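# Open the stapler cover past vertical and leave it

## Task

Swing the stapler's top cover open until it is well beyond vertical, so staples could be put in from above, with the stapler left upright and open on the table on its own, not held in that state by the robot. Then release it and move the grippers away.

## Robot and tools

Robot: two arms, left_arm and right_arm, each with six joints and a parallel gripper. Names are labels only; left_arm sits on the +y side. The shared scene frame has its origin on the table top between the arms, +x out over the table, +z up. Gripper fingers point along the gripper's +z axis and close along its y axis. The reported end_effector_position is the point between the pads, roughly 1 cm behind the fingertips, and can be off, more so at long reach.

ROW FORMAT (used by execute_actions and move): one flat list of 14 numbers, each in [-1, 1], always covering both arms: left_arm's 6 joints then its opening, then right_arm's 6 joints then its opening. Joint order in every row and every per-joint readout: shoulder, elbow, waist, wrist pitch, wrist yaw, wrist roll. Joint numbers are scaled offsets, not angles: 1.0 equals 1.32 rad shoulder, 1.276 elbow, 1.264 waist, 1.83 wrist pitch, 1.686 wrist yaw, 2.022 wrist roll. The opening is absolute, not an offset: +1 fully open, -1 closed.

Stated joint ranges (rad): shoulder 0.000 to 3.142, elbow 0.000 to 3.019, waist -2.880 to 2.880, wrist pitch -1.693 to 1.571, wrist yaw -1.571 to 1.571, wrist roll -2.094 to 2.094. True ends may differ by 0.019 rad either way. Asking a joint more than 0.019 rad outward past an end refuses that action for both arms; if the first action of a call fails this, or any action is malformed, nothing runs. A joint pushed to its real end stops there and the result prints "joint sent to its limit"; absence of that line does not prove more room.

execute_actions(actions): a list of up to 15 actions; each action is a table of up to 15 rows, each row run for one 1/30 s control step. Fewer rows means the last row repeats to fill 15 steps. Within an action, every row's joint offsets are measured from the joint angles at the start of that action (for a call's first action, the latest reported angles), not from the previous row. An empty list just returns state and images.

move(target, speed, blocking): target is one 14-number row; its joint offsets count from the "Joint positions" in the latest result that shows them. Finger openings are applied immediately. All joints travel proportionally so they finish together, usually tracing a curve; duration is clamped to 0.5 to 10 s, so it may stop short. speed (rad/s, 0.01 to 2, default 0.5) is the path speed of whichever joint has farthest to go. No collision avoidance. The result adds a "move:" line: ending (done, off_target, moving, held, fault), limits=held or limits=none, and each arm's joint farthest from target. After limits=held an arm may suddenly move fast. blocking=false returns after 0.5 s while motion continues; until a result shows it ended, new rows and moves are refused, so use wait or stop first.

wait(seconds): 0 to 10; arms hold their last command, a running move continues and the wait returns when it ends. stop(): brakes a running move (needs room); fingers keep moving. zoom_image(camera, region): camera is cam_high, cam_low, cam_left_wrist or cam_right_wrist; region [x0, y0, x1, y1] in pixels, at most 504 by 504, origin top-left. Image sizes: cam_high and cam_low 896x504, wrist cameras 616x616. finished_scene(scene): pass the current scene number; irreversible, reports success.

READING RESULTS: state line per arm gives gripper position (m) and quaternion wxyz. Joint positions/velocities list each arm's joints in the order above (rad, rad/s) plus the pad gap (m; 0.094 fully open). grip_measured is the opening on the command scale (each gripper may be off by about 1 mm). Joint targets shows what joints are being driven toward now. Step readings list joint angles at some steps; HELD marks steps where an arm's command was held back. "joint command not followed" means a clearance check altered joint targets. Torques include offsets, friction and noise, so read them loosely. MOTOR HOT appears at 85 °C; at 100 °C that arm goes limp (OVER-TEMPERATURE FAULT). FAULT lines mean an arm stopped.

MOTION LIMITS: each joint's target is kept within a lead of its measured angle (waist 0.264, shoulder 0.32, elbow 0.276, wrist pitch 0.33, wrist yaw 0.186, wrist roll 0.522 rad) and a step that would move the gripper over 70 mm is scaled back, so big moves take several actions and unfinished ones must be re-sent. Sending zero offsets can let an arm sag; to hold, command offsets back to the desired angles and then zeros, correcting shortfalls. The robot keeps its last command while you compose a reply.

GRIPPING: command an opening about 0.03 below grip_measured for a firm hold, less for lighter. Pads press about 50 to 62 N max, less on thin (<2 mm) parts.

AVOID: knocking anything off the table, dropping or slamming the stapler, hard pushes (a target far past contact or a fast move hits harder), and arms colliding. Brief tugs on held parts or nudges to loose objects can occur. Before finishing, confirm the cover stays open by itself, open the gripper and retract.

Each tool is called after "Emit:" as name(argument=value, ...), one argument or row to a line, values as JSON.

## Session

Emit:
execute_actions(
  actions=[],
)

Scene clock: 0.00 s.
left_arm: end_effector_position=(+0.5178, +0.3894, +0.2310) grip_measured=+1.000 end_effector_quat_wxyz=(-0.001, +0.442, +0.896, -0.048) | right_arm: end_effector_position=(+0.5389, +0.1723, +0.2147) grip_measured=+1.000 end_effector_quat_wxyz=(+0.732, -0.670, -0.069, +0.100)
Joint names: [shoulder, elbow, waist, wrist pitch, wrist yaw, wrist roll]
Joint positions: left_arm=[ 1.833  1.826  0.069 -1.616  0.08   1.031  0.094] | right_arm=[ 2.221  1.632  0.394  0.875 -1.241 -1.267  0.094]
Joint velocities: left_arm=[-0.005  0.022 -0.005  0.002 -0.051  0.022  0.   ] | right_arm=[-0.024 -0.002 -0.005  0.007  0.007  0.022  0.   ]
Joint torques (N m, as the arm reports them, + toward a larger angle): no reading
Joint targets: left_arm=[1.825 1.857 0.069 -1.616 0.080 1.031] | right_arm=[2.235 1.650 0.394 0.877 -1.241 -1.268]
camera_calibration (this result's frames):
cam_left_wrist: T_world_to_cam=[[-0.793231, -0.60298, 0.0848469, 0.622914], [-0.46543, 0.69024, 0.554025, -0.147031], [-0.392631, 0.39998, -0.828165, 0.362398], [0, 0, 0, 1]] pos_world=[0.567971, 0.332139, 0.328731]
cam_right_wrist: T_world_to_cam=[[0.0452459, -0.0836512, 0.995467, -0.223187], [0.922944, -0.377813, -0.073698, -0.413414], [0.382266, 0.922095, 0.0601108, -0.256245], [0, 0, 0, 1]] pos_world=[0.48961, 0.0614193, 0.20711]

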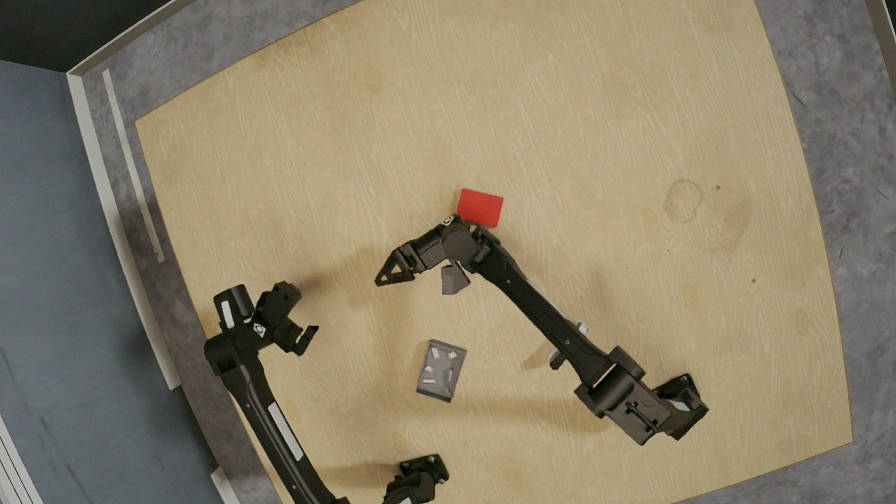

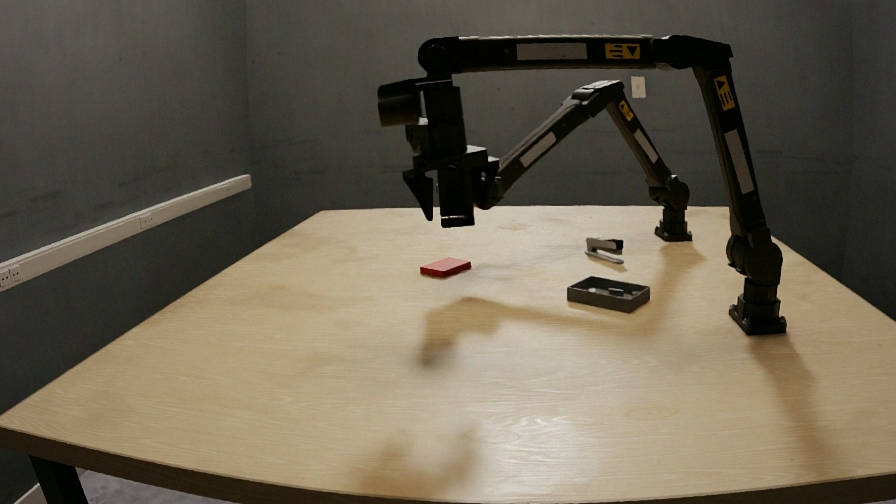

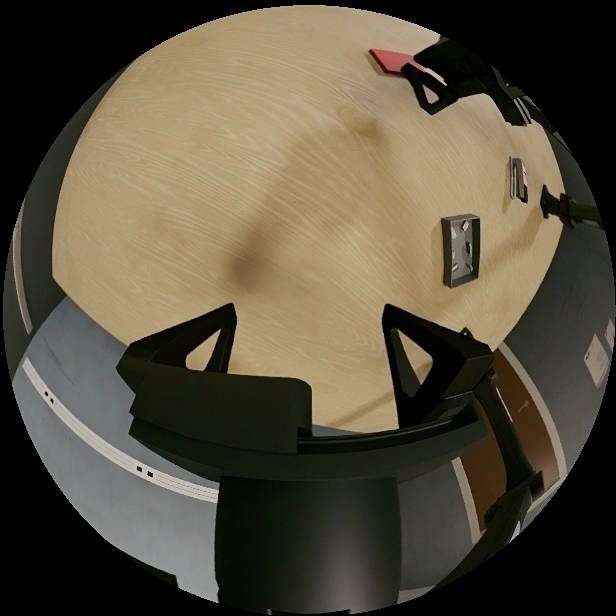

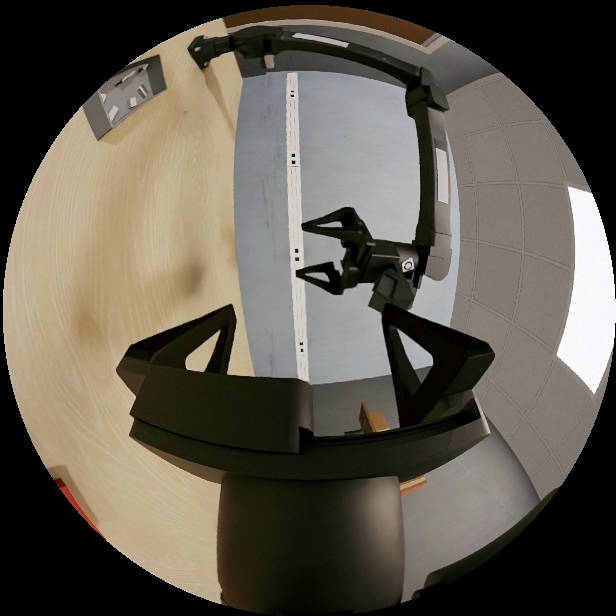

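Emit:
zoom_image(
  camera="cam_high",
  region=[500, 290, 640, 400],
)

Emit:
zoom_image(
  camera="cam_low",
  region=[550, 215, 670, 285],
)

Emit:
zoom_image(
  camera="cam_left_wrist",
  region=[470, 130, 570, 230],
)

Region (500, 290, 640, 400) of cam_high's 896x504 image, scaled by 3.600, with more detail than that image has; it fills the top 396 rows of this view, and the rest is white.

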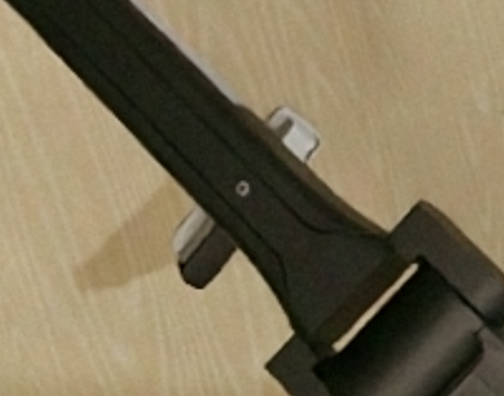

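Region (550, 215, 670, 285) of cam_low's 896x504 image, scaled by 4.200, with more detail than that image has; it fills the top 294 rows of this view, and the rest is white.

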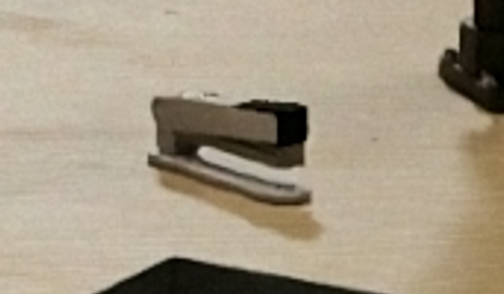

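Region (470, 130, 570, 230) of cam_left_wrist's 616x616 image, scaled by 5.040, with more detail than that image has.

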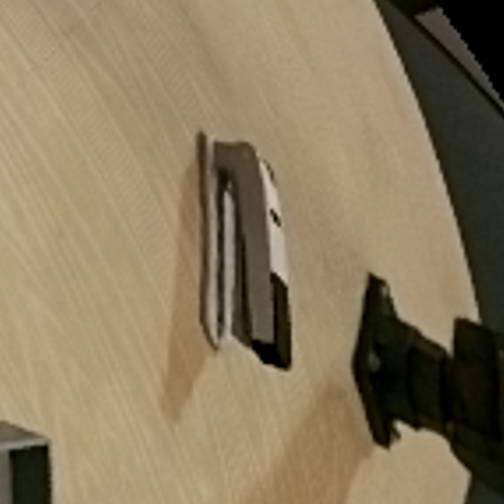

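Emit:
execute_actions(
  actions=[
    [[-0.0099,-0.0298,0,0.0411,-0.0061,-0.0186,0.4,-0.0259,-0.0186,0.0094,-0.0301,0.0211,0.0354,0.0],[-0.0147,-0.0535,0,0.0696,-0.0111,-0.0323,0.4,-0.0428,-0.0317,0.0168,-0.0582,0.0422,0.0639,0.0],[-0.0196,-0.0773,0,0.0981,-0.0162,-0.0459,0.4,-0.0596,-0.0449,0.0243,-0.0862,0.0633,0.0923,0.0],[-0.0244,-0.1010,0,0.1266,-0.0212,-0.0596,0.4,-0.0765,-0.0580,0.0317,-0.1143,0.0844,0.1207,0.0],[-0.0293,-0.1248,0,0.1551,-0.0263,-0.0732,0.4,-0.0934,-0.0711,0.0391,-0.1424,0.1055,0.1492,0.0],[-0.0341,-0.1485,0,0.1836,-0.0313,-0.0869,0.4,-0.1103,-0.0842,0.0465,-0.1705,0.1266,0.1776,0.0],[-0.0390,-0.1723,0,0.2121,-0.0364,-0.1005,0.4,-0.1272,-0.0973,0.0540,-0.1985,0.1477,0.2061,0.0],[-0.0438,-0.1960,0,0.2406,-0.0414,-0.1142,0.4,-0.1441,-0.1104,0.0614,-0.2266,0.1688,0.2345,0.0],[-0.0487,-0.2198,0,0.2692,-0.0465,-0.1278,0.4,-0.1609,-0.1236,0.0688,-0.2547,0.1899,0.2629,0.0],[-0.0535,-0.2435,0,0.2977,-0.0516,-0.1415,0.4,-0.1778,-0.1367,0.0762,-0.2828,0.2110,0.2914,0.0],[-0.0584,-0.2673,0,0.3262,-0.0566,-0.1551,0.4,-0.1947,-0.1498,0.0836,-0.3108,0.2321,0.3198,0.0],[-0.0632,-0.2910,0,0.3547,-0.0617,-0.1688,0.4,-0.2116,-0.1629,0.0911,-0.3389,0.2532,0.3482,0.0],[-0.0681,-0.3148,0,0.3832,-0.0667,-0.1824,0.4,-0.2285,-0.1760,0.0985,-0.3670,0.2743,0.3767,0.0],[-0.0729,-0.3386,0,0.4117,-0.0718,-0.1961,0.4,-0.2454,-0.1891,0.1059,-0.3951,0.2954,0.4051,0.0],[-0.0778,-0.3623,0,0.4402,-0.0768,-0.2097,0.4,-0.2622,-0.2023,0.1133,-0.4232,0.3165,0.4336,0.0]],
    [[-0.0245,-0.0892,-0.0330,0.0839,-0.0137,-0.0691,0.4,-0.0765,-0.0514,0.0317,-0.0722,0.0527,0.1406,0.0],[-0.0293,-0.1129,-0.0580,0.1124,-0.0187,-0.0828,0.4,-0.0934,-0.0645,0.0391,-0.1003,0.0738,0.1691,0.0],[-0.0342,-0.1367,-0.0830,0.1409,-0.0238,-0.0964,0.4,-0.1102,-0.0777,0.0466,-0.1283,0.0949,0.1975,0.0],[-0.0390,-0.1604,-0.1080,0.1694,-0.0288,-0.1101,0.4,-0.1271,-0.0908,0.0540,-0.1564,0.1160,0.2259,0.0],[-0.0439,-0.1842,-0.1329,0.1979,-0.0339,-0.1237,0.4,-0.1440,-0.1039,0.0614,-0.1845,0.1371,0.2544,0.0],[-0.0487,-0.2079,-0.1579,0.2264,-0.0389,-0.1374,0.4,-0.1609,-0.1170,0.0688,-0.2126,0.1582,0.2828,0.0],[-0.0536,-0.2317,-0.1829,0.2549,-0.0440,-0.1510,0.4,-0.1778,-0.1301,0.0763,-0.2406,0.1793,0.3113,0.0],[-0.0584,-0.2554,-0.2079,0.2834,-0.0490,-0.1647,0.4,-0.1947,-0.1432,0.0837,-0.2687,0.2004,0.3397,0.0],[-0.0633,-0.2792,-0.2329,0.3120,-0.0541,-0.1783,0.4,-0.2115,-0.1564,0.0911,-0.2968,0.2215,0.3681,0.0],[-0.0681,-0.3029,-0.2579,0.3405,-0.0592,-0.1920,0.4,-0.2284,-0.1695,0.0985,-0.3249,0.2426,0.3966,0.0],[-0.0730,-0.3267,-0.2829,0.3690,-0.0642,-0.2056,0.4,-0.2453,-0.1826,0.1059,-0.3529,0.2637,0.4250,0.0],[-0.0778,-0.3504,-0.3079,0.3975,-0.0693,-0.2193,0.4,-0.2622,-0.1957,0.1134,-0.3810,0.2848,0.4534,0.0],[-0.0827,-0.3742,-0.3328,0.4260,-0.0743,-0.2329,0.4,-0.2791,-0.2088,0.1208,-0.4091,0.3059,0.4819,0.0],[-0.0875,-0.3980,-0.3578,0.4545,-0.0794,-0.2466,0.4,-0.2960,-0.2219,0.1282,-0.4372,0.3270,0.5103,0.0],[-0.0924,-0.4217,-0.3828,0.4830,-0.0844,-0.2602,0.4,-0.3128,-0.2351,0.1356,-0.4653,0.3481,0.5388,0.0]],
    [[-0.0245,-0.0892,-0.1080,0.0839,-0.0137,-0.0691,0.4,-0.0765,-0.0514,0.0317,-0.0722,0.0527,0.1406,0.0],[-0.0293,-0.1129,-0.1330,0.1124,-0.0187,-0.0828,0.4,-0.0934,-0.0645,0.0391,-0.1003,0.0738,0.1691,0.0],[-0.0342,-0.1367,-0.1580,0.1409,-0.0238,-0.0964,0.4,-0.1102,-0.0777,0.0466,-0.1283,0.0949,0.1975,0.0],[-0.0390,-0.1604,-0.1830,0.1694,-0.0288,-0.1101,0.4,-0.1271,-0.0908,0.0540,-0.1564,0.1160,0.2259,0.0],[-0.0439,-0.1842,-0.2079,0.1979,-0.0339,-0.1237,0.4,-0.1440,-0.1039,0.0614,-0.1845,0.1371,0.2544,0.0],[-0.0487,-0.2079,-0.2329,0.2264,-0.0389,-0.1374,0.4,-0.1609,-0.1170,0.0688,-0.2126,0.1582,0.2828,0.0],[-0.0536,-0.2317,-0.2579,0.2549,-0.0440,-0.1510,0.4,-0.1778,-0.1301,0.0763,-0.2406,0.1793,0.3113,0.0],[-0.0584,-0.2554,-0.2829,0.2834,-0.0490,-0.1647,0.4,-0.1947,-0.1432,0.0837,-0.2687,0.2004,0.3397,0.0],[-0.0633,-0.2792,-0.3079,0.3120,-0.0541,-0.1783,0.4,-0.2115,-0.1564,0.0911,-0.2968,0.2215,0.3681,0.0],[-0.0681,-0.3029,-0.3329,0.3405,-0.0592,-0.1920,0.4,-0.2284,-0.1695,0.0985,-0.3249,0.2426,0.3966,0.0],[-0.0730,-0.3267,-0.3579,0.3690,-0.0642,-0.2056,0.4,-0.2453,-0.1826,0.1059,-0.3529,0.2637,0.4250,0.0],[-0.0778,-0.3504,-0.3829,0.3975,-0.0693,-0.2193,0.4,-0.2622,-0.1957,0.1134,-0.3810,0.2848,0.4534,0.0],[-0.0778,-0.3504,-0.4078,0.3975,-0.0693,-0.2193,0.4,-0.2622,-0.1957,0.1134,-0.3810,0.2848,0.4819,0.0],[-0.0778,-0.3504,-0.4328,0.3975,-0.0693,-0.2193,0.4,-0.2622,-0.1957,0.1134,-0.3810,0.2848,0.5103,0.0],[-0.0778,-0.3504,-0.4578,0.3975,-0.0693,-0.2193,0.4,-0.2622,-0.1957,0.1134,-0.3810,0.2848,0.5388,0.0]],
  ],
)

Emit:
wait(
  seconds=0.3,
)

Scene clock: 121.50 s.
left_arm: end_effector_position=(+0.3166, +0.0251, +0.0270) grip_measured=+0.401 end_effector_quat_wxyz=(+0.469, +0.282, +0.834, -0.078) | right_arm: end_effector_position=(+0.2203, -0.1134, +0.1583) grip_measured=+0.001 end_effector_quat_wxyz=(+0.138, +0.042, +0.988, -0.046)
Joint names: [shoulder, elbow, waist, wrist pitch, wrist yaw, wrist roll]
Joint positions: left_arm=[ 1.611  0.5   -0.877  0.503 -0.285 -0.032  0.066] | right_arm=[ 1.209  0.911  0.801 -1.199  0.283  1.036  0.047]
Joint velocities: left_arm=[-0.044 -0.242 -0.913  0.276  0.007 -0.462 -0.001] | right_arm=[-0.259 -0.159  0.054 -0.413  0.051  1.722 -0.   ]
Joint torques (N m, as the arm reports them, + toward a larger angle): left_arm=[-12.07   5.63  -0.15   2.42  -0.14  -0.05] | right_arm=[-7.4   9.98  0.59  0.95  0.5   0.08]
Joint targets: left_arm=[1.594 0.498 -0.942 0.551 -0.287 -0.103] | right_arm=[1.218 0.906 0.807 -1.220 0.289 1.289]
Step readings (joint positions; steps 1 to 15: 1st action; 16 to 30: 2nd action; 31 to 45: 3rd action):
0: left_arm=[1.833 1.826 0.069 -1.616 0.080 1.031] | right_arm=[2.221 1.632 0.394 0.875 -1.241 -1.267]
1: left_arm=[1.833 1.822 0.069 -1.607 0.076 1.027] | right_arm=[2.220 1.630 0.394 0.868 -1.227 -1.259]
2: left_arm=[1.829 1.810 0.069 -1.578 0.070 1.019] | right_arm=[2.215 1.622 0.395 0.844 -1.199 -1.240]
4: left_arm=[1.816 1.764 0.069 -1.492 0.054 0.991] | right_arm=[2.191 1.593 0.399 0.765 -1.132 -1.180]
8: left_arm=[1.798 1.641 0.069 -1.294 0.020 0.910] | right_arm=[2.114 1.522 0.426 0.569 -0.990 -1.008]
15: left_arm=[1.777 1.420 0.069 -0.933 -0.040 0.732] | right_arm=[1.928 1.415 0.517 0.214 -0.743 -0.636]
16: left_arm=[1.772 1.387 0.068 -0.884 -0.051 0.707] | right_arm=[1.900 1.398 0.531 0.169 -0.699 -0.583]
17: left_arm=[1.765 1.352 0.064 -0.836 -0.063 0.682] | right_arm=[1.871 1.378 0.543 0.128 -0.657 -0.530]
19: left_arm=[1.754 1.281 0.041 -0.741 -0.083 0.631] | right_arm=[1.812 1.342 0.568 0.037 -0.584 -0.422]
23: left_arm=[1.746 1.163 -0.073 -0.560 -0.113 0.536] | right_arm=[1.709 1.277 0.607 -0.162 -0.442 -0.199]
30: left_arm=[1.696 0.945 -0.364 -0.176 -0.171 0.341] | right_arm=[1.564 1.156 0.663 -0.522 -0.191 0.200]
31: left_arm=[1.688 0.913 -0.404 -0.127 -0.181 0.315] | right_arm=[1.543 1.136 0.673 -0.568 -0.148 0.254]
32: left_arm=[1.679 0.880 -0.444 -0.080 -0.192 0.291] | right_arm=[1.520 1.114 0.683 -0.610 -0.106 0.306]
34: left_arm=[1.667 0.812 -0.529 0.016 -0.208 0.240] | right_arm=[1.470 1.074 0.705 -0.703 -0.032 0.414]
38: left_arm=[1.646 0.685 -0.673 0.221 -0.242 0.133] | right_arm=[1.362 1.010 0.748 -0.903 0.110 0.637]
45: Joint positions above
camera_calibration (this result's frames):
cam_left_wrist: T_world_to_cam=[[-0.54335, -0.82824, -0.137078, 0.19351], [-0.758613, 0.554336, -0.342371, 0.244243], [0.359552, -0.0820382, -0.929512, 0.0369308], [0, 0, 0, 1]] pos_world=[0.277151, 0.0279093, 0.144475]
cam_right_wrist: T_world_to_cam=[[-0.0871077, -0.992863, 0.0814546, -0.105713], [-0.933693, 0.109876, 0.3408, 0.167244], [-0.347317, -0.0463674, -0.936601, 0.341033], [0, 0, 0, 1]] pos_world=[0.265392, -0.107522, 0.271026]

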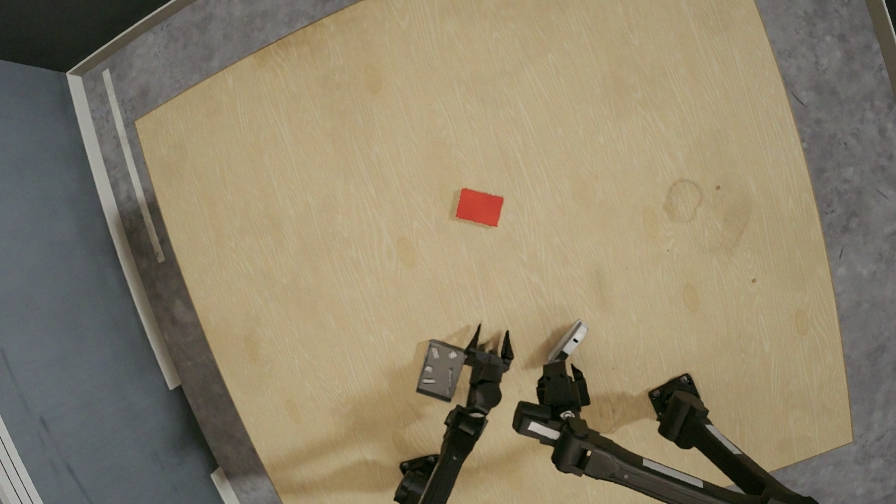

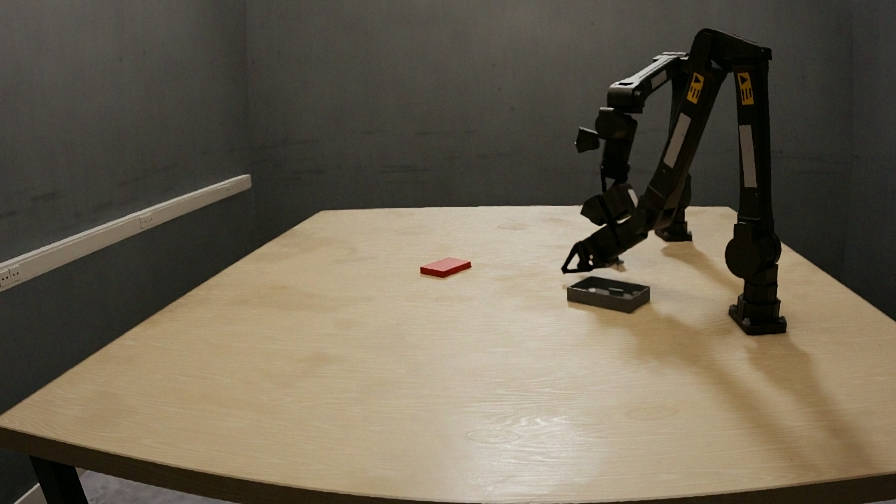

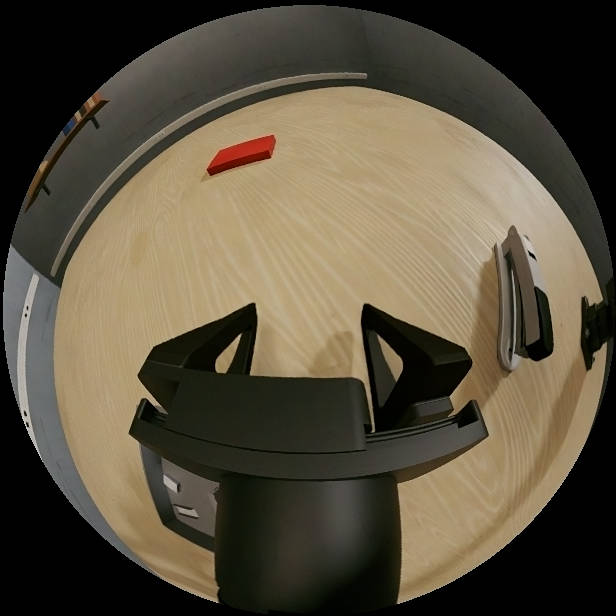

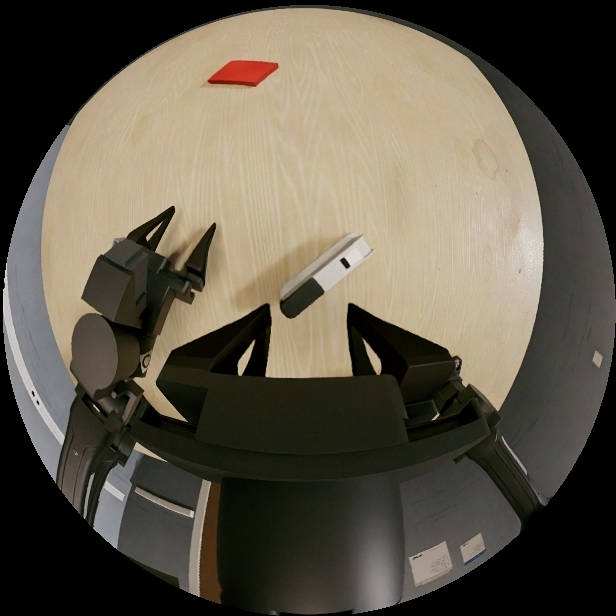

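Scene clock: 121.80 s.
left_arm: end_effector_position=(+0.2923, -0.0016, +0.0314) grip_measured=+0.401 end_effector_quat_wxyz=(+0.471, +0.289, +0.826, -0.113) | right_arm: end_effector_position=(+0.2177, -0.1172, +0.1589) grip_measured=+0.001 end_effector_quat_wxyz=(+0.141, +0.145, +0.979, -0.036)
Joint names: [shoulder, elbow, waist, wrist pitch, wrist yaw, wrist roll]
Joint positions: left_arm=[ 1.609  0.495 -0.953  0.528 -0.286 -0.083  0.066] | right_arm=[ 1.203  0.908  0.802 -1.214  0.286  1.249  0.047]
Joint velocities: left_arm=[-0.015 -0.007 -0.005 -0.007 -0.022  0.007  0.   ] | right_arm=[ 0.005 -0.012  0.005 -0.007 -0.066  0.271 -0.001]
Joint torques (N m, as the arm reports them, + toward a larger angle): left_arm=[-11.3    4.93   0.86   2.19  -0.2   -0.04] | right_arm=[-8.32  9.5   1.06  0.19  0.46  0.12]
Joint targets: left_arm=[1.594 0.497 -0.942 0.551 -0.288 -0.103] | right_arm=[1.218 0.906 0.806 -1.220 0.289 1.289]
wait: 0.30 s; no rest
camera_calibration (this result's frames):
cam_left_wrist: T_world_to_cam=[[-0.583434, -0.807291, -0.0887985, 0.169002], [-0.733956, 0.570906, -0.367935, 0.235678], [0.347726, -0.149491, -0.925602, 0.0507252], [0, 0, 0, 1]] pos_world=[0.253941, 0.00946721, 0.148673]
cam_right_wrist: T_world_to_cam=[[-0.286349, -0.957558, 0.0329774, -0.0545914], [-0.900213, 0.280666, 0.332931, 0.179004], [-0.328056, 0.0656476, -0.942374, 0.350389], [0, 0, 0, 1]] pos_world=[0.260457, -0.125517, 0.272401]

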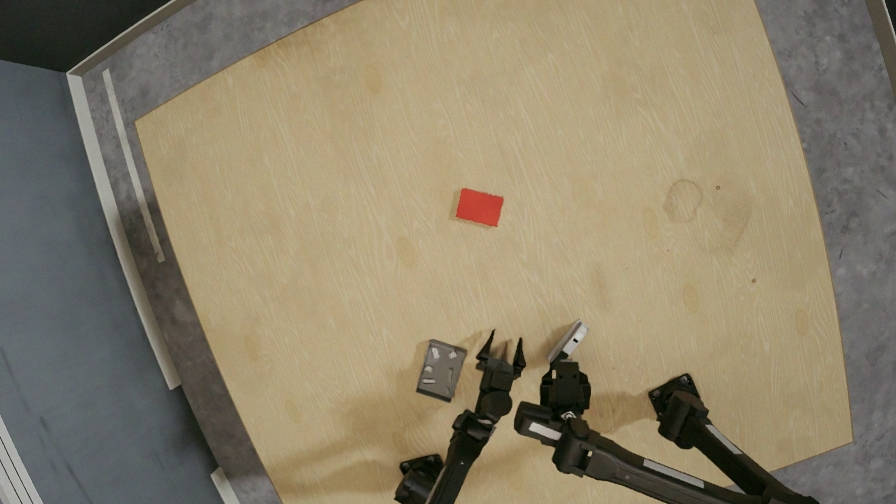

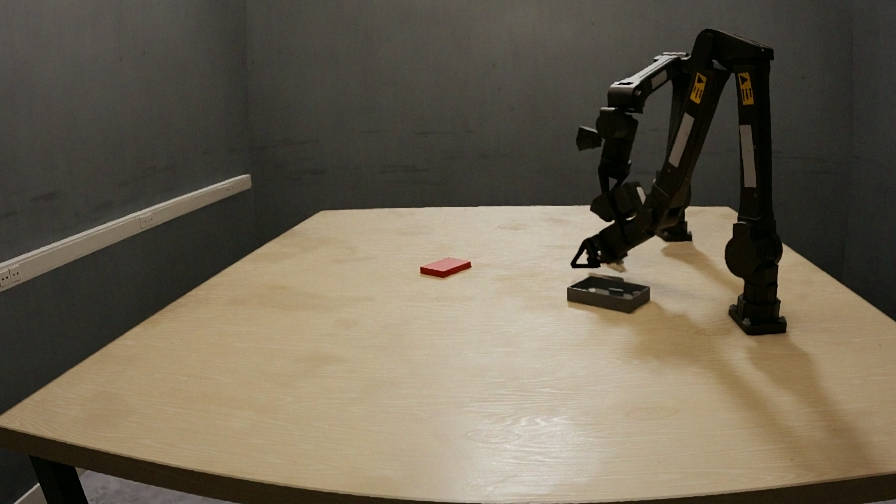

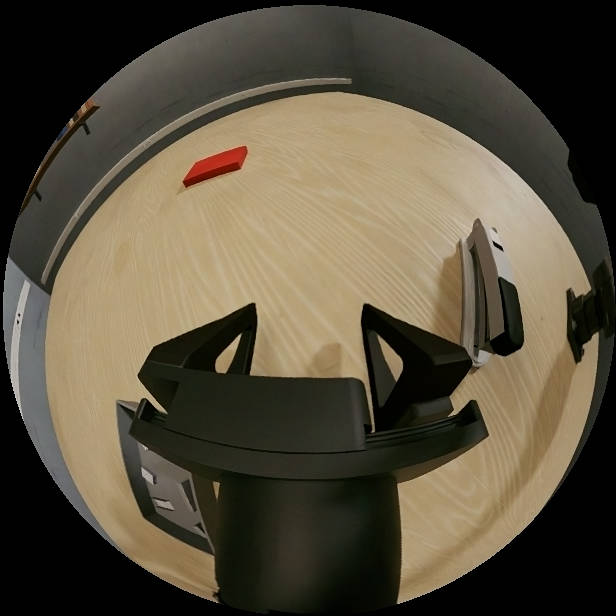

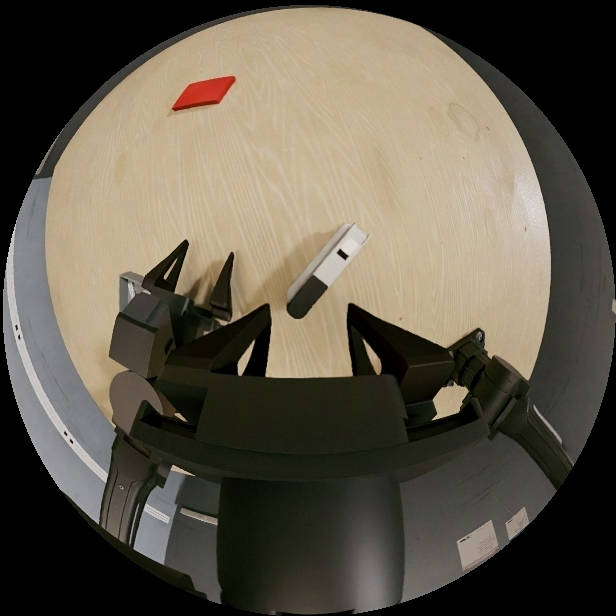

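Emit:
zoom_image(
  camera="cam_right_wrist",
  region=[260, 200, 400, 340],
)

Emit:
zoom_image(
  camera="cam_left_wrist",
  region=[420, 200, 560, 380],
)

Region (260, 200, 400, 340) of cam_right_wrist's 616x616 image, scaled by 3.600, with more detail than that image has.

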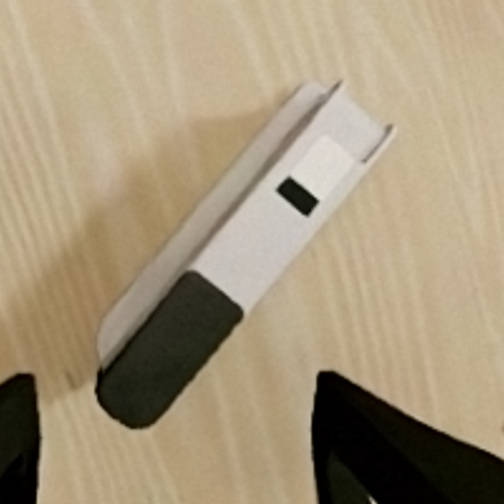

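Region (420, 200, 560, 380) of cam_left_wrist's 616x616 image, scaled by 2.800, with more detail than that image has.

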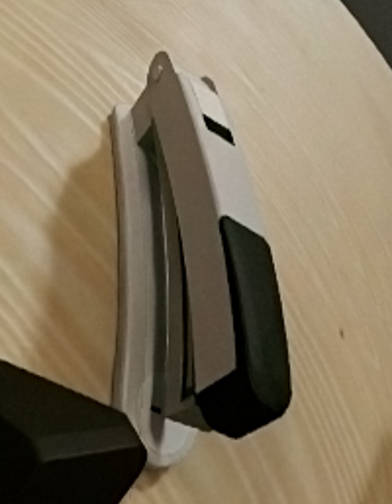

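Emit:
execute_actions(
  actions=[
    [[-0.0144,-0.0084,-0.0118,0.0275,0.0016,-0.0106,0.4,0.0215,-0.0069,0.0010,0.0010,-0.0004,0.0481,0.0],[-0.0144,-0.0183,-0.0323,0.0424,0.0043,-0.0114,0.4,0.0316,-0.0122,-0.0012,0.0054,-0.0026,0.0764,0.0],[-0.0144,-0.0283,-0.0528,0.0573,0.0071,-0.0121,0.4,0.0417,-0.0174,-0.0033,0.0097,-0.0047,0.1046,0.0],[-0.0144,-0.0382,-0.0733,0.0722,0.0099,-0.0129,0.4,0.0518,-0.0227,-0.0055,0.0140,-0.0069,0.1329,0.0],[-0.0144,-0.0482,-0.0938,0.0872,0.0127,-0.0136,0.4,0.0619,-0.0280,-0.0077,0.0183,-0.0091,0.1612,0.0],[-0.0144,-0.0582,-0.1143,0.1021,0.0154,-0.0143,0.4,0.0720,-0.0333,-0.0099,0.0227,-0.0113,0.1895,0.0],[-0.0144,-0.0681,-0.1348,0.1170,0.0182,-0.0151,0.4,0.0821,-0.0386,-0.0120,0.0270,-0.0134,0.2178,0.0],[-0.0144,-0.0781,-0.1553,0.1319,0.0210,-0.0158,0.4,0.0922,-0.0438,-0.0142,0.0313,-0.0156,0.2460,0.0],[-0.0144,-0.0880,-0.1758,0.1468,0.0237,-0.0166,0.4,0.1023,-0.0491,-0.0164,0.0356,-0.0178,0.2743,0.0],[-0.0144,-0.0980,-0.1963,0.1617,0.0265,-0.0173,0.4,0.1124,-0.0544,-0.0186,0.0400,-0.0200,0.3026,0.0],[-0.0144,-0.0980,-0.2168,0.1617,0.0293,-0.0180,0.4,0.1225,-0.0597,-0.0207,0.0443,-0.0221,0.3309,0.0],[-0.0144,-0.0980,-0.2373,0.1617,0.0320,-0.0188,0.4,0.1326,-0.0650,-0.0229,0.0486,-0.0243,0.3309,0.0]],
  ],
)

Emit:
wait(
  seconds=0.3,
)

Scene clock: 207.10 s.
left_arm: end_effector_position=(+0.1583, -0.0656, +0.0450) grip_measured=+0.401 end_effector_quat_wxyz=(+0.482, +0.388, +0.745, -0.251) | right_arm: end_effector_position=(+0.2091, -0.1304, +0.0790) grip_measured=+0.001 end_effector_quat_wxyz=(+0.112, +0.414, +0.900, -0.076)
Joint names: [shoulder, elbow, waist, wrist pitch, wrist yaw, wrist roll]
Joint positions: left_arm=[ 1.604  0.374 -1.257  0.795 -0.231 -0.106  0.066] | right_arm=[ 1.371  0.829  0.781 -1.136  0.249  1.819  0.047]
Joint velocities: left_arm=[-0.015 -0.002 -0.2    0.061  0.051  0.037  0.001] | right_arm=[ 0.2   -0.095 -0.044  0.056 -0.051  0.623 -0.   ]
Joint torques (N m, as the arm reports them, + toward a larger angle): left_arm=[-10.52   3.72   1.86   2.45  -0.11  -0.1 ] | right_arm=[-11.52   8.68  -0.13   0.39   0.14   0.11]
Joint targets: left_arm=[1.590 0.370 -1.253 0.824 -0.232 -0.121] | right_arm=[1.378 0.826 0.773 -1.125 0.245 1.918]
Step readings (joint positions):
0: left_arm=[1.609 0.495 -0.953 0.528 -0.286 -0.092] | right_arm=[1.203 0.908 0.802 -1.214 0.286 1.281]
1: left_arm=[1.609 0.494 -0.953 0.532 -0.286 -0.092] | right_arm=[1.203 0.908 0.802 -1.214 0.286 1.289]
2: left_arm=[1.609 0.491 -0.955 0.545 -0.284 -0.092] | right_arm=[1.205 0.908 0.802 -1.214 0.286 1.307]
4: left_arm=[1.607 0.478 -0.973 0.589 -0.278 -0.095] | right_arm=[1.214 0.904 0.802 -1.207 0.282 1.364]
8: left_arm=[1.604 0.429 -1.079 0.693 -0.258 -0.099] | right_arm=[1.264 0.880 0.799 -1.180 0.267 1.534]
15: Joint positions above
camera_calibration (this result's frames):
cam_left_wrist: T_world_to_cam=[[-0.819379, -0.573246, -0.0026669, 0.0891396], [-0.497236, 0.713033, -0.494307, 0.156439], [0.285261, -0.403699, -0.869283, 0.0910218], [0, 0, 0, 1]] pos_world=[0.124861, -0.023702, 0.15669]
cam_right_wrist: T_world_to_cam=[[-0.757353, -0.65136, 0.0463354, 0.0702919], [-0.596852, 0.719268, 0.355557, 0.193467], [-0.264923, 0.241627, -0.933505, 0.282199], [0, 0, 0, 1]] pos_world=[0.243468, -0.161556, 0.191389]

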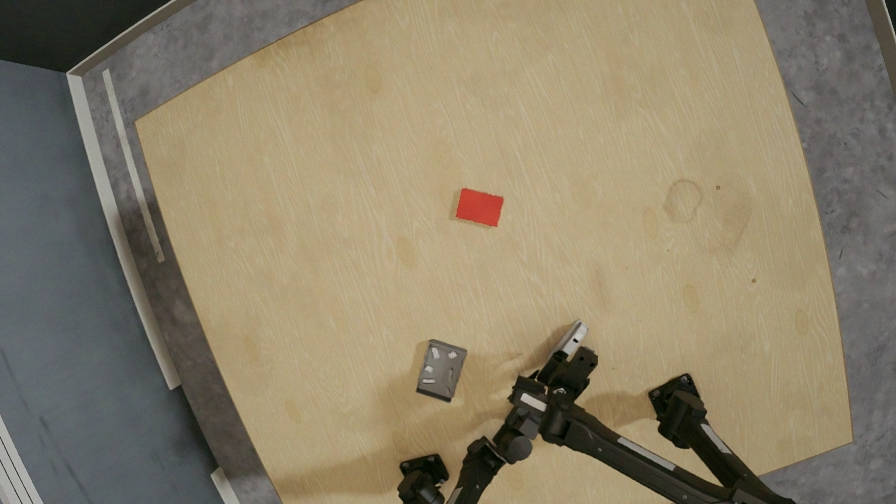

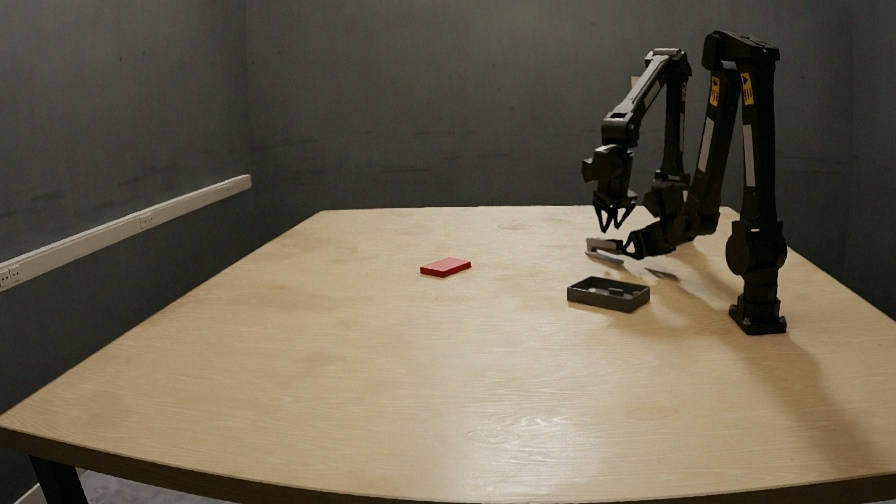

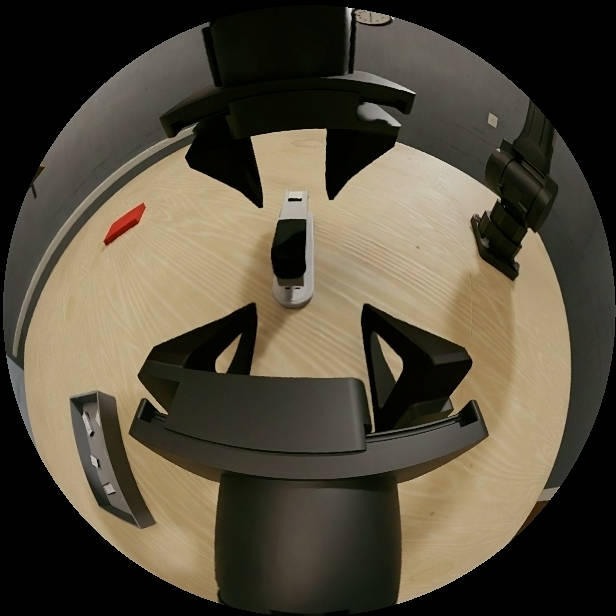

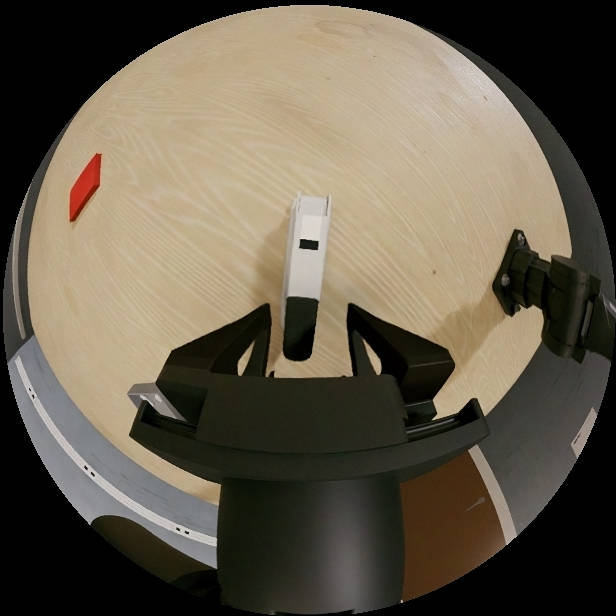

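Scene clock: 207.40 s.
left_arm: end_effector_position=(+0.1571, -0.0668, +0.0461) grip_measured=+0.401 end_effector_quat_wxyz=(+0.482, +0.387, +0.744, -0.254) | right_arm: end_effector_position=(+0.2087, -0.1314, +0.0760) grip_measured=+0.001 end_effector_quat_wxyz=(+0.114, +0.450, +0.883, -0.074)
Joint names: [shoulder, elbow, waist, wrist pitch, wrist yaw, wrist roll]
Joint positions: left_arm=[ 1.604  0.374 -1.26   0.8   -0.231 -0.11   0.066] | right_arm=[ 1.377  0.825  0.78  -1.132  0.248  1.898  0.047]
Joint velocities: left_arm=[-0.005 -0.002 -0.005  0.007  0.007 -0.022  0.001] | right_arm=[ 0.015 -0.017 -0.015 -0.012 -0.022  0.037  0.   ]
Joint torques (N m, as the arm reports them, + toward a larger angle): left_arm=[-10.42   3.66   0.98   2.38  -0.13   0.  ] | right_arm=[-10.66   8.41  -0.13   0.26   0.11   0.1 ]
Joint targets: left_arm=[1.590 0.370 -1.253 0.824 -0.232 -0.121] | right_arm=[1.378 0.826 0.773 -1.125 0.245 1.918]
wait: 0.30 s; no rest
camera_calibration (this result's frames):
cam_left_wrist: T_world_to_cam=[[-0.820543, -0.571582, 0.00181096, 0.0875677], [-0.496144, 0.710666, -0.498793, 0.157126], [0.283814, -0.41018, -0.866719, 0.0915885], [0, 0, 0, 1]] pos_world=[0.123816, -0.0240442, 0.157596]
cam_right_wrist: T_world_to_cam=[[-0.806163, -0.590885, 0.0309104, 0.0887951], [-0.544527, 0.761327, 0.351955, 0.189942], [-0.231498, 0.266902, -0.935506, 0.275992], [0, 0, 0, 1]] pos_world=[0.238904, -0.165803, 0.188597]

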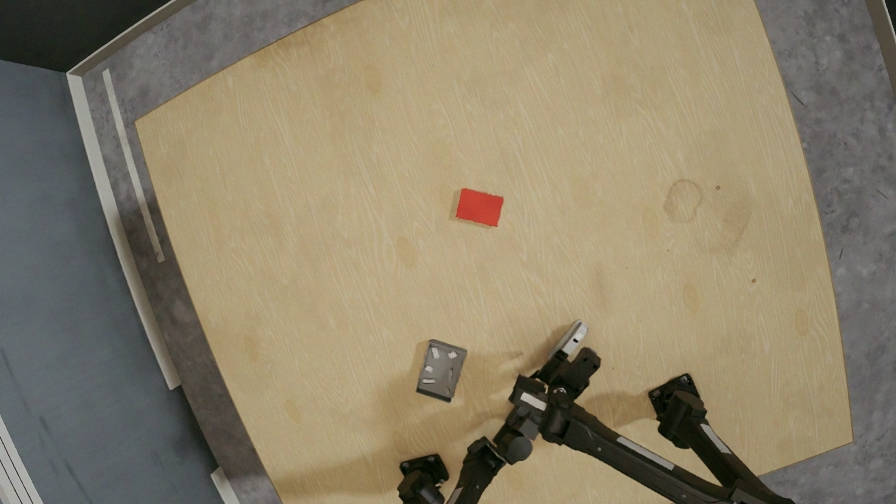

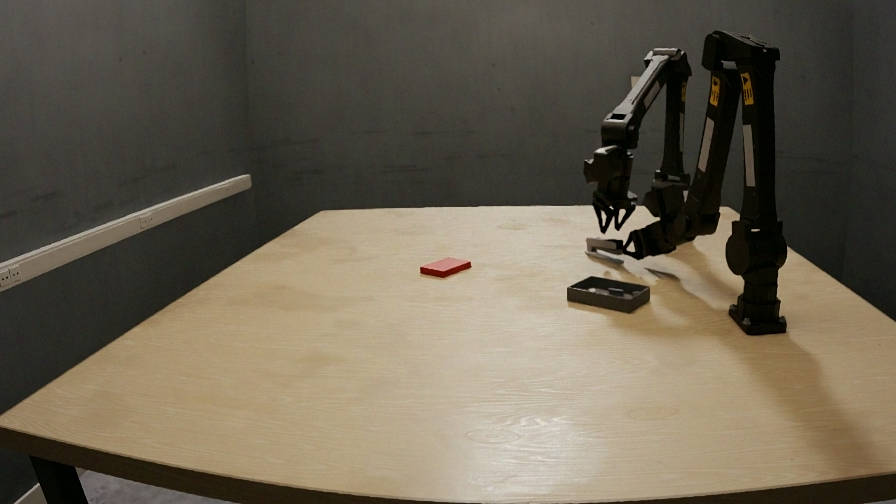

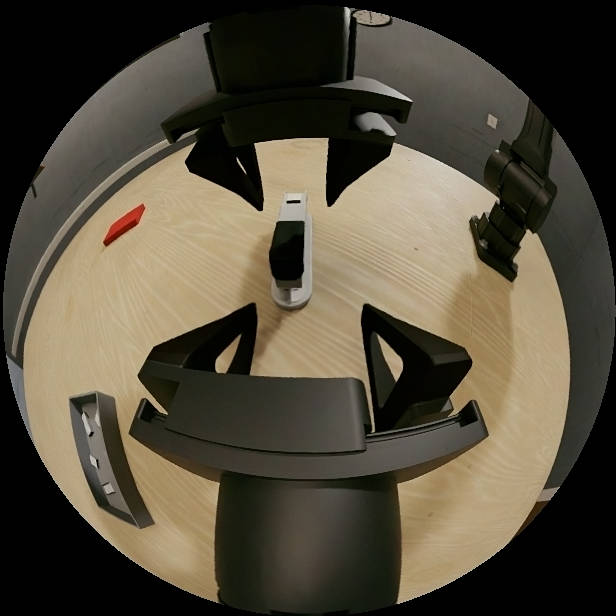

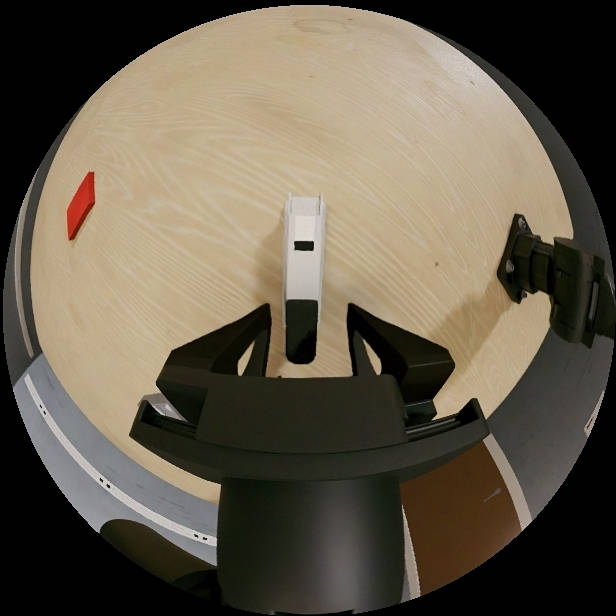

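Emit:
execute_actions(
  actions=[],
)

Scene clock: 219.67 s.
left_arm: end_effector_position=(+0.1571, -0.0668, +0.0461) grip_measured=+0.401 end_effector_quat_wxyz=(+0.482, +0.387, +0.744, -0.254) | right_arm: end_effector_position=(+0.2087, -0.1314, +0.0760) grip_measured=+0.001 end_effector_quat_wxyz=(+0.114, +0.455, +0.880, -0.073)
Joint names: [shoulder, elbow, waist, wrist pitch, wrist yaw, wrist roll]
Joint positions: left_arm=[ 1.604  0.374 -1.26   0.8   -0.231 -0.11   0.066] | right_arm=[ 1.377  0.825  0.78  -1.132  0.248  1.91   0.047]
Joint velocities: left_arm=[-0.024 -0.002 -0.015  0.002 -0.007  0.066  0.   ] | right_arm=[-0.015 -0.017  0.005 -0.002  0.007 -0.007  0.001]
Joint torques (N m, as the arm reports them, + toward a larger angle): left_arm=[-10.6    3.66   1.     2.4   -0.13  -0.03] | right_arm=[-10.89   8.32   0.08   0.26   0.12   0.13]
Joint targets: left_arm=[1.590 0.370 -1.253 0.824 -0.232 -0.121] | right_arm=[1.378 0.826 0.773 -1.125 0.245 1.918]
camera_calibration (this result's frames):
cam_left_wrist: T_world_to_cam=[[-0.820454, -0.571708, 0.00215966, 0.0875292], [-0.496397, 0.710491, -0.498792, 0.157154], [0.283629, -0.410308, -0.866719, 0.091609], [0, 0, 0, 1]] pos_world=[0.123841, -0.0240272, 0.157597]
cam_right_wrist: T_world_to_cam=[[-0.812922, -0.581711, 0.02775, 0.0916515], [-0.536791, 0.766926, 0.351681, 0.189084], [-0.225859, 0.270994, -0.935708, 0.275368], [0, 0, 0, 1]] pos_world=[0.238199, -0.166322, 0.188624]

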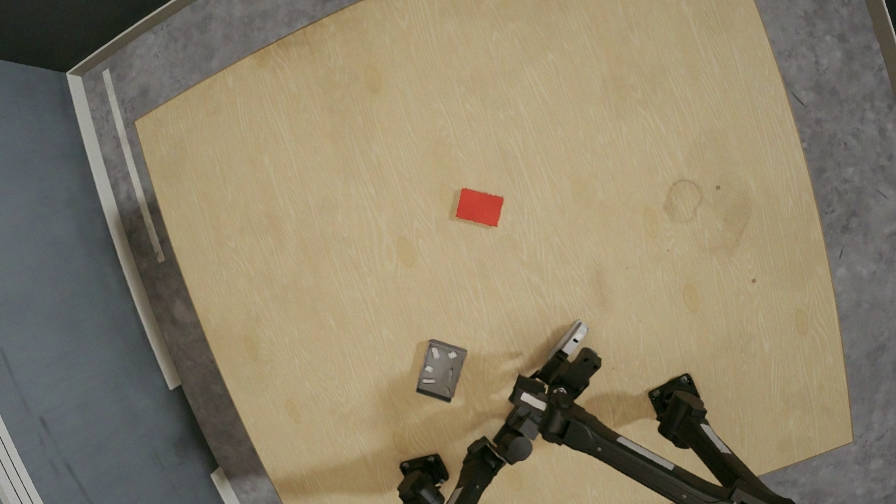

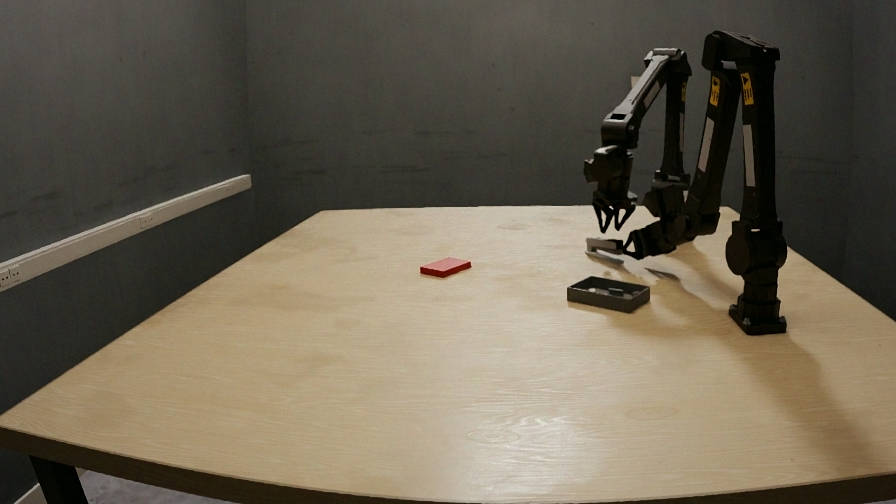

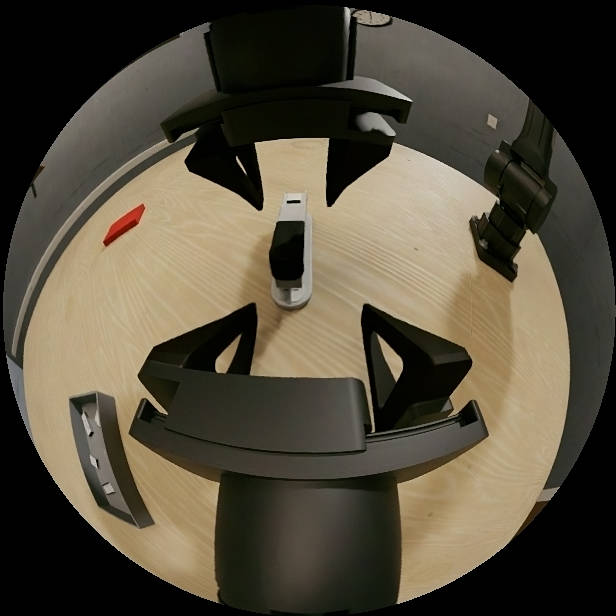

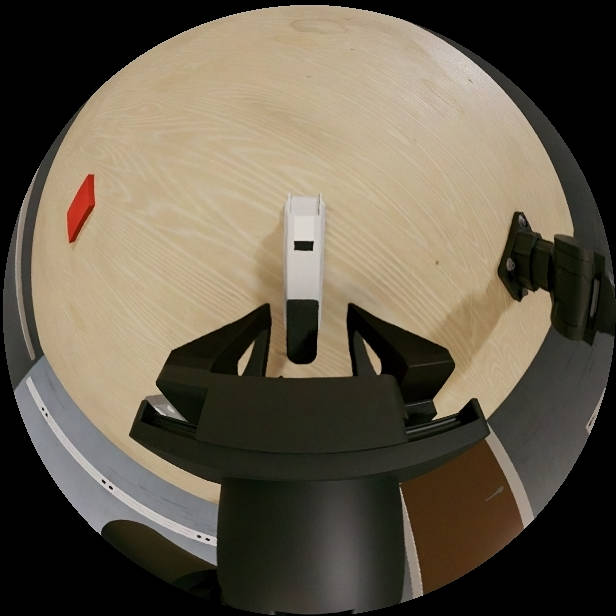

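Emit:
zoom_image(
  camera="cam_left_wrist",
  region=[200, 160, 420, 380],
)

Emit:
zoom_image(
  camera="cam_right_wrist",
  region=[200, 170, 420, 390],
)

Region (200, 160, 420, 380) of cam_left_wrist's 616x616 image, scaled by 2.291, with more detail than that image has.

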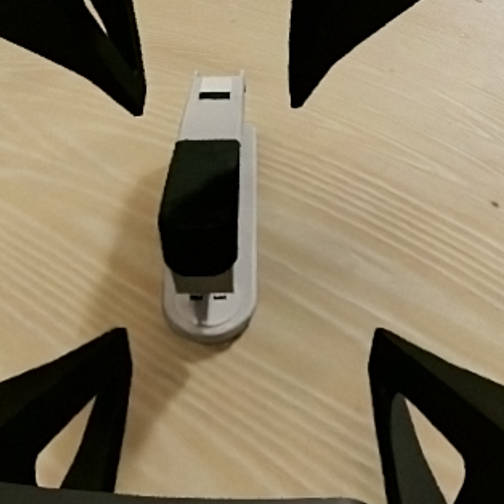

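Region (200, 170, 420, 390) of cam_right_wrist's 616x616 image, scaled by 2.291, with more detail than that image has.

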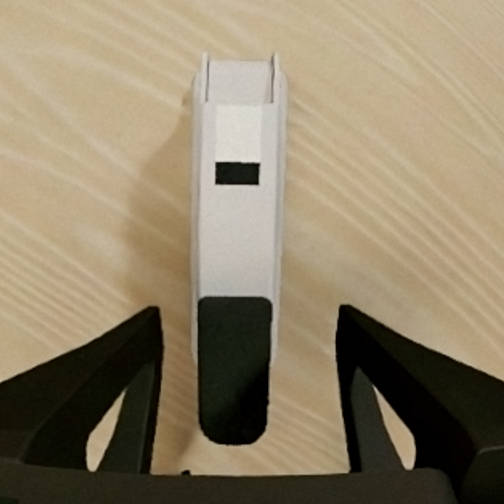

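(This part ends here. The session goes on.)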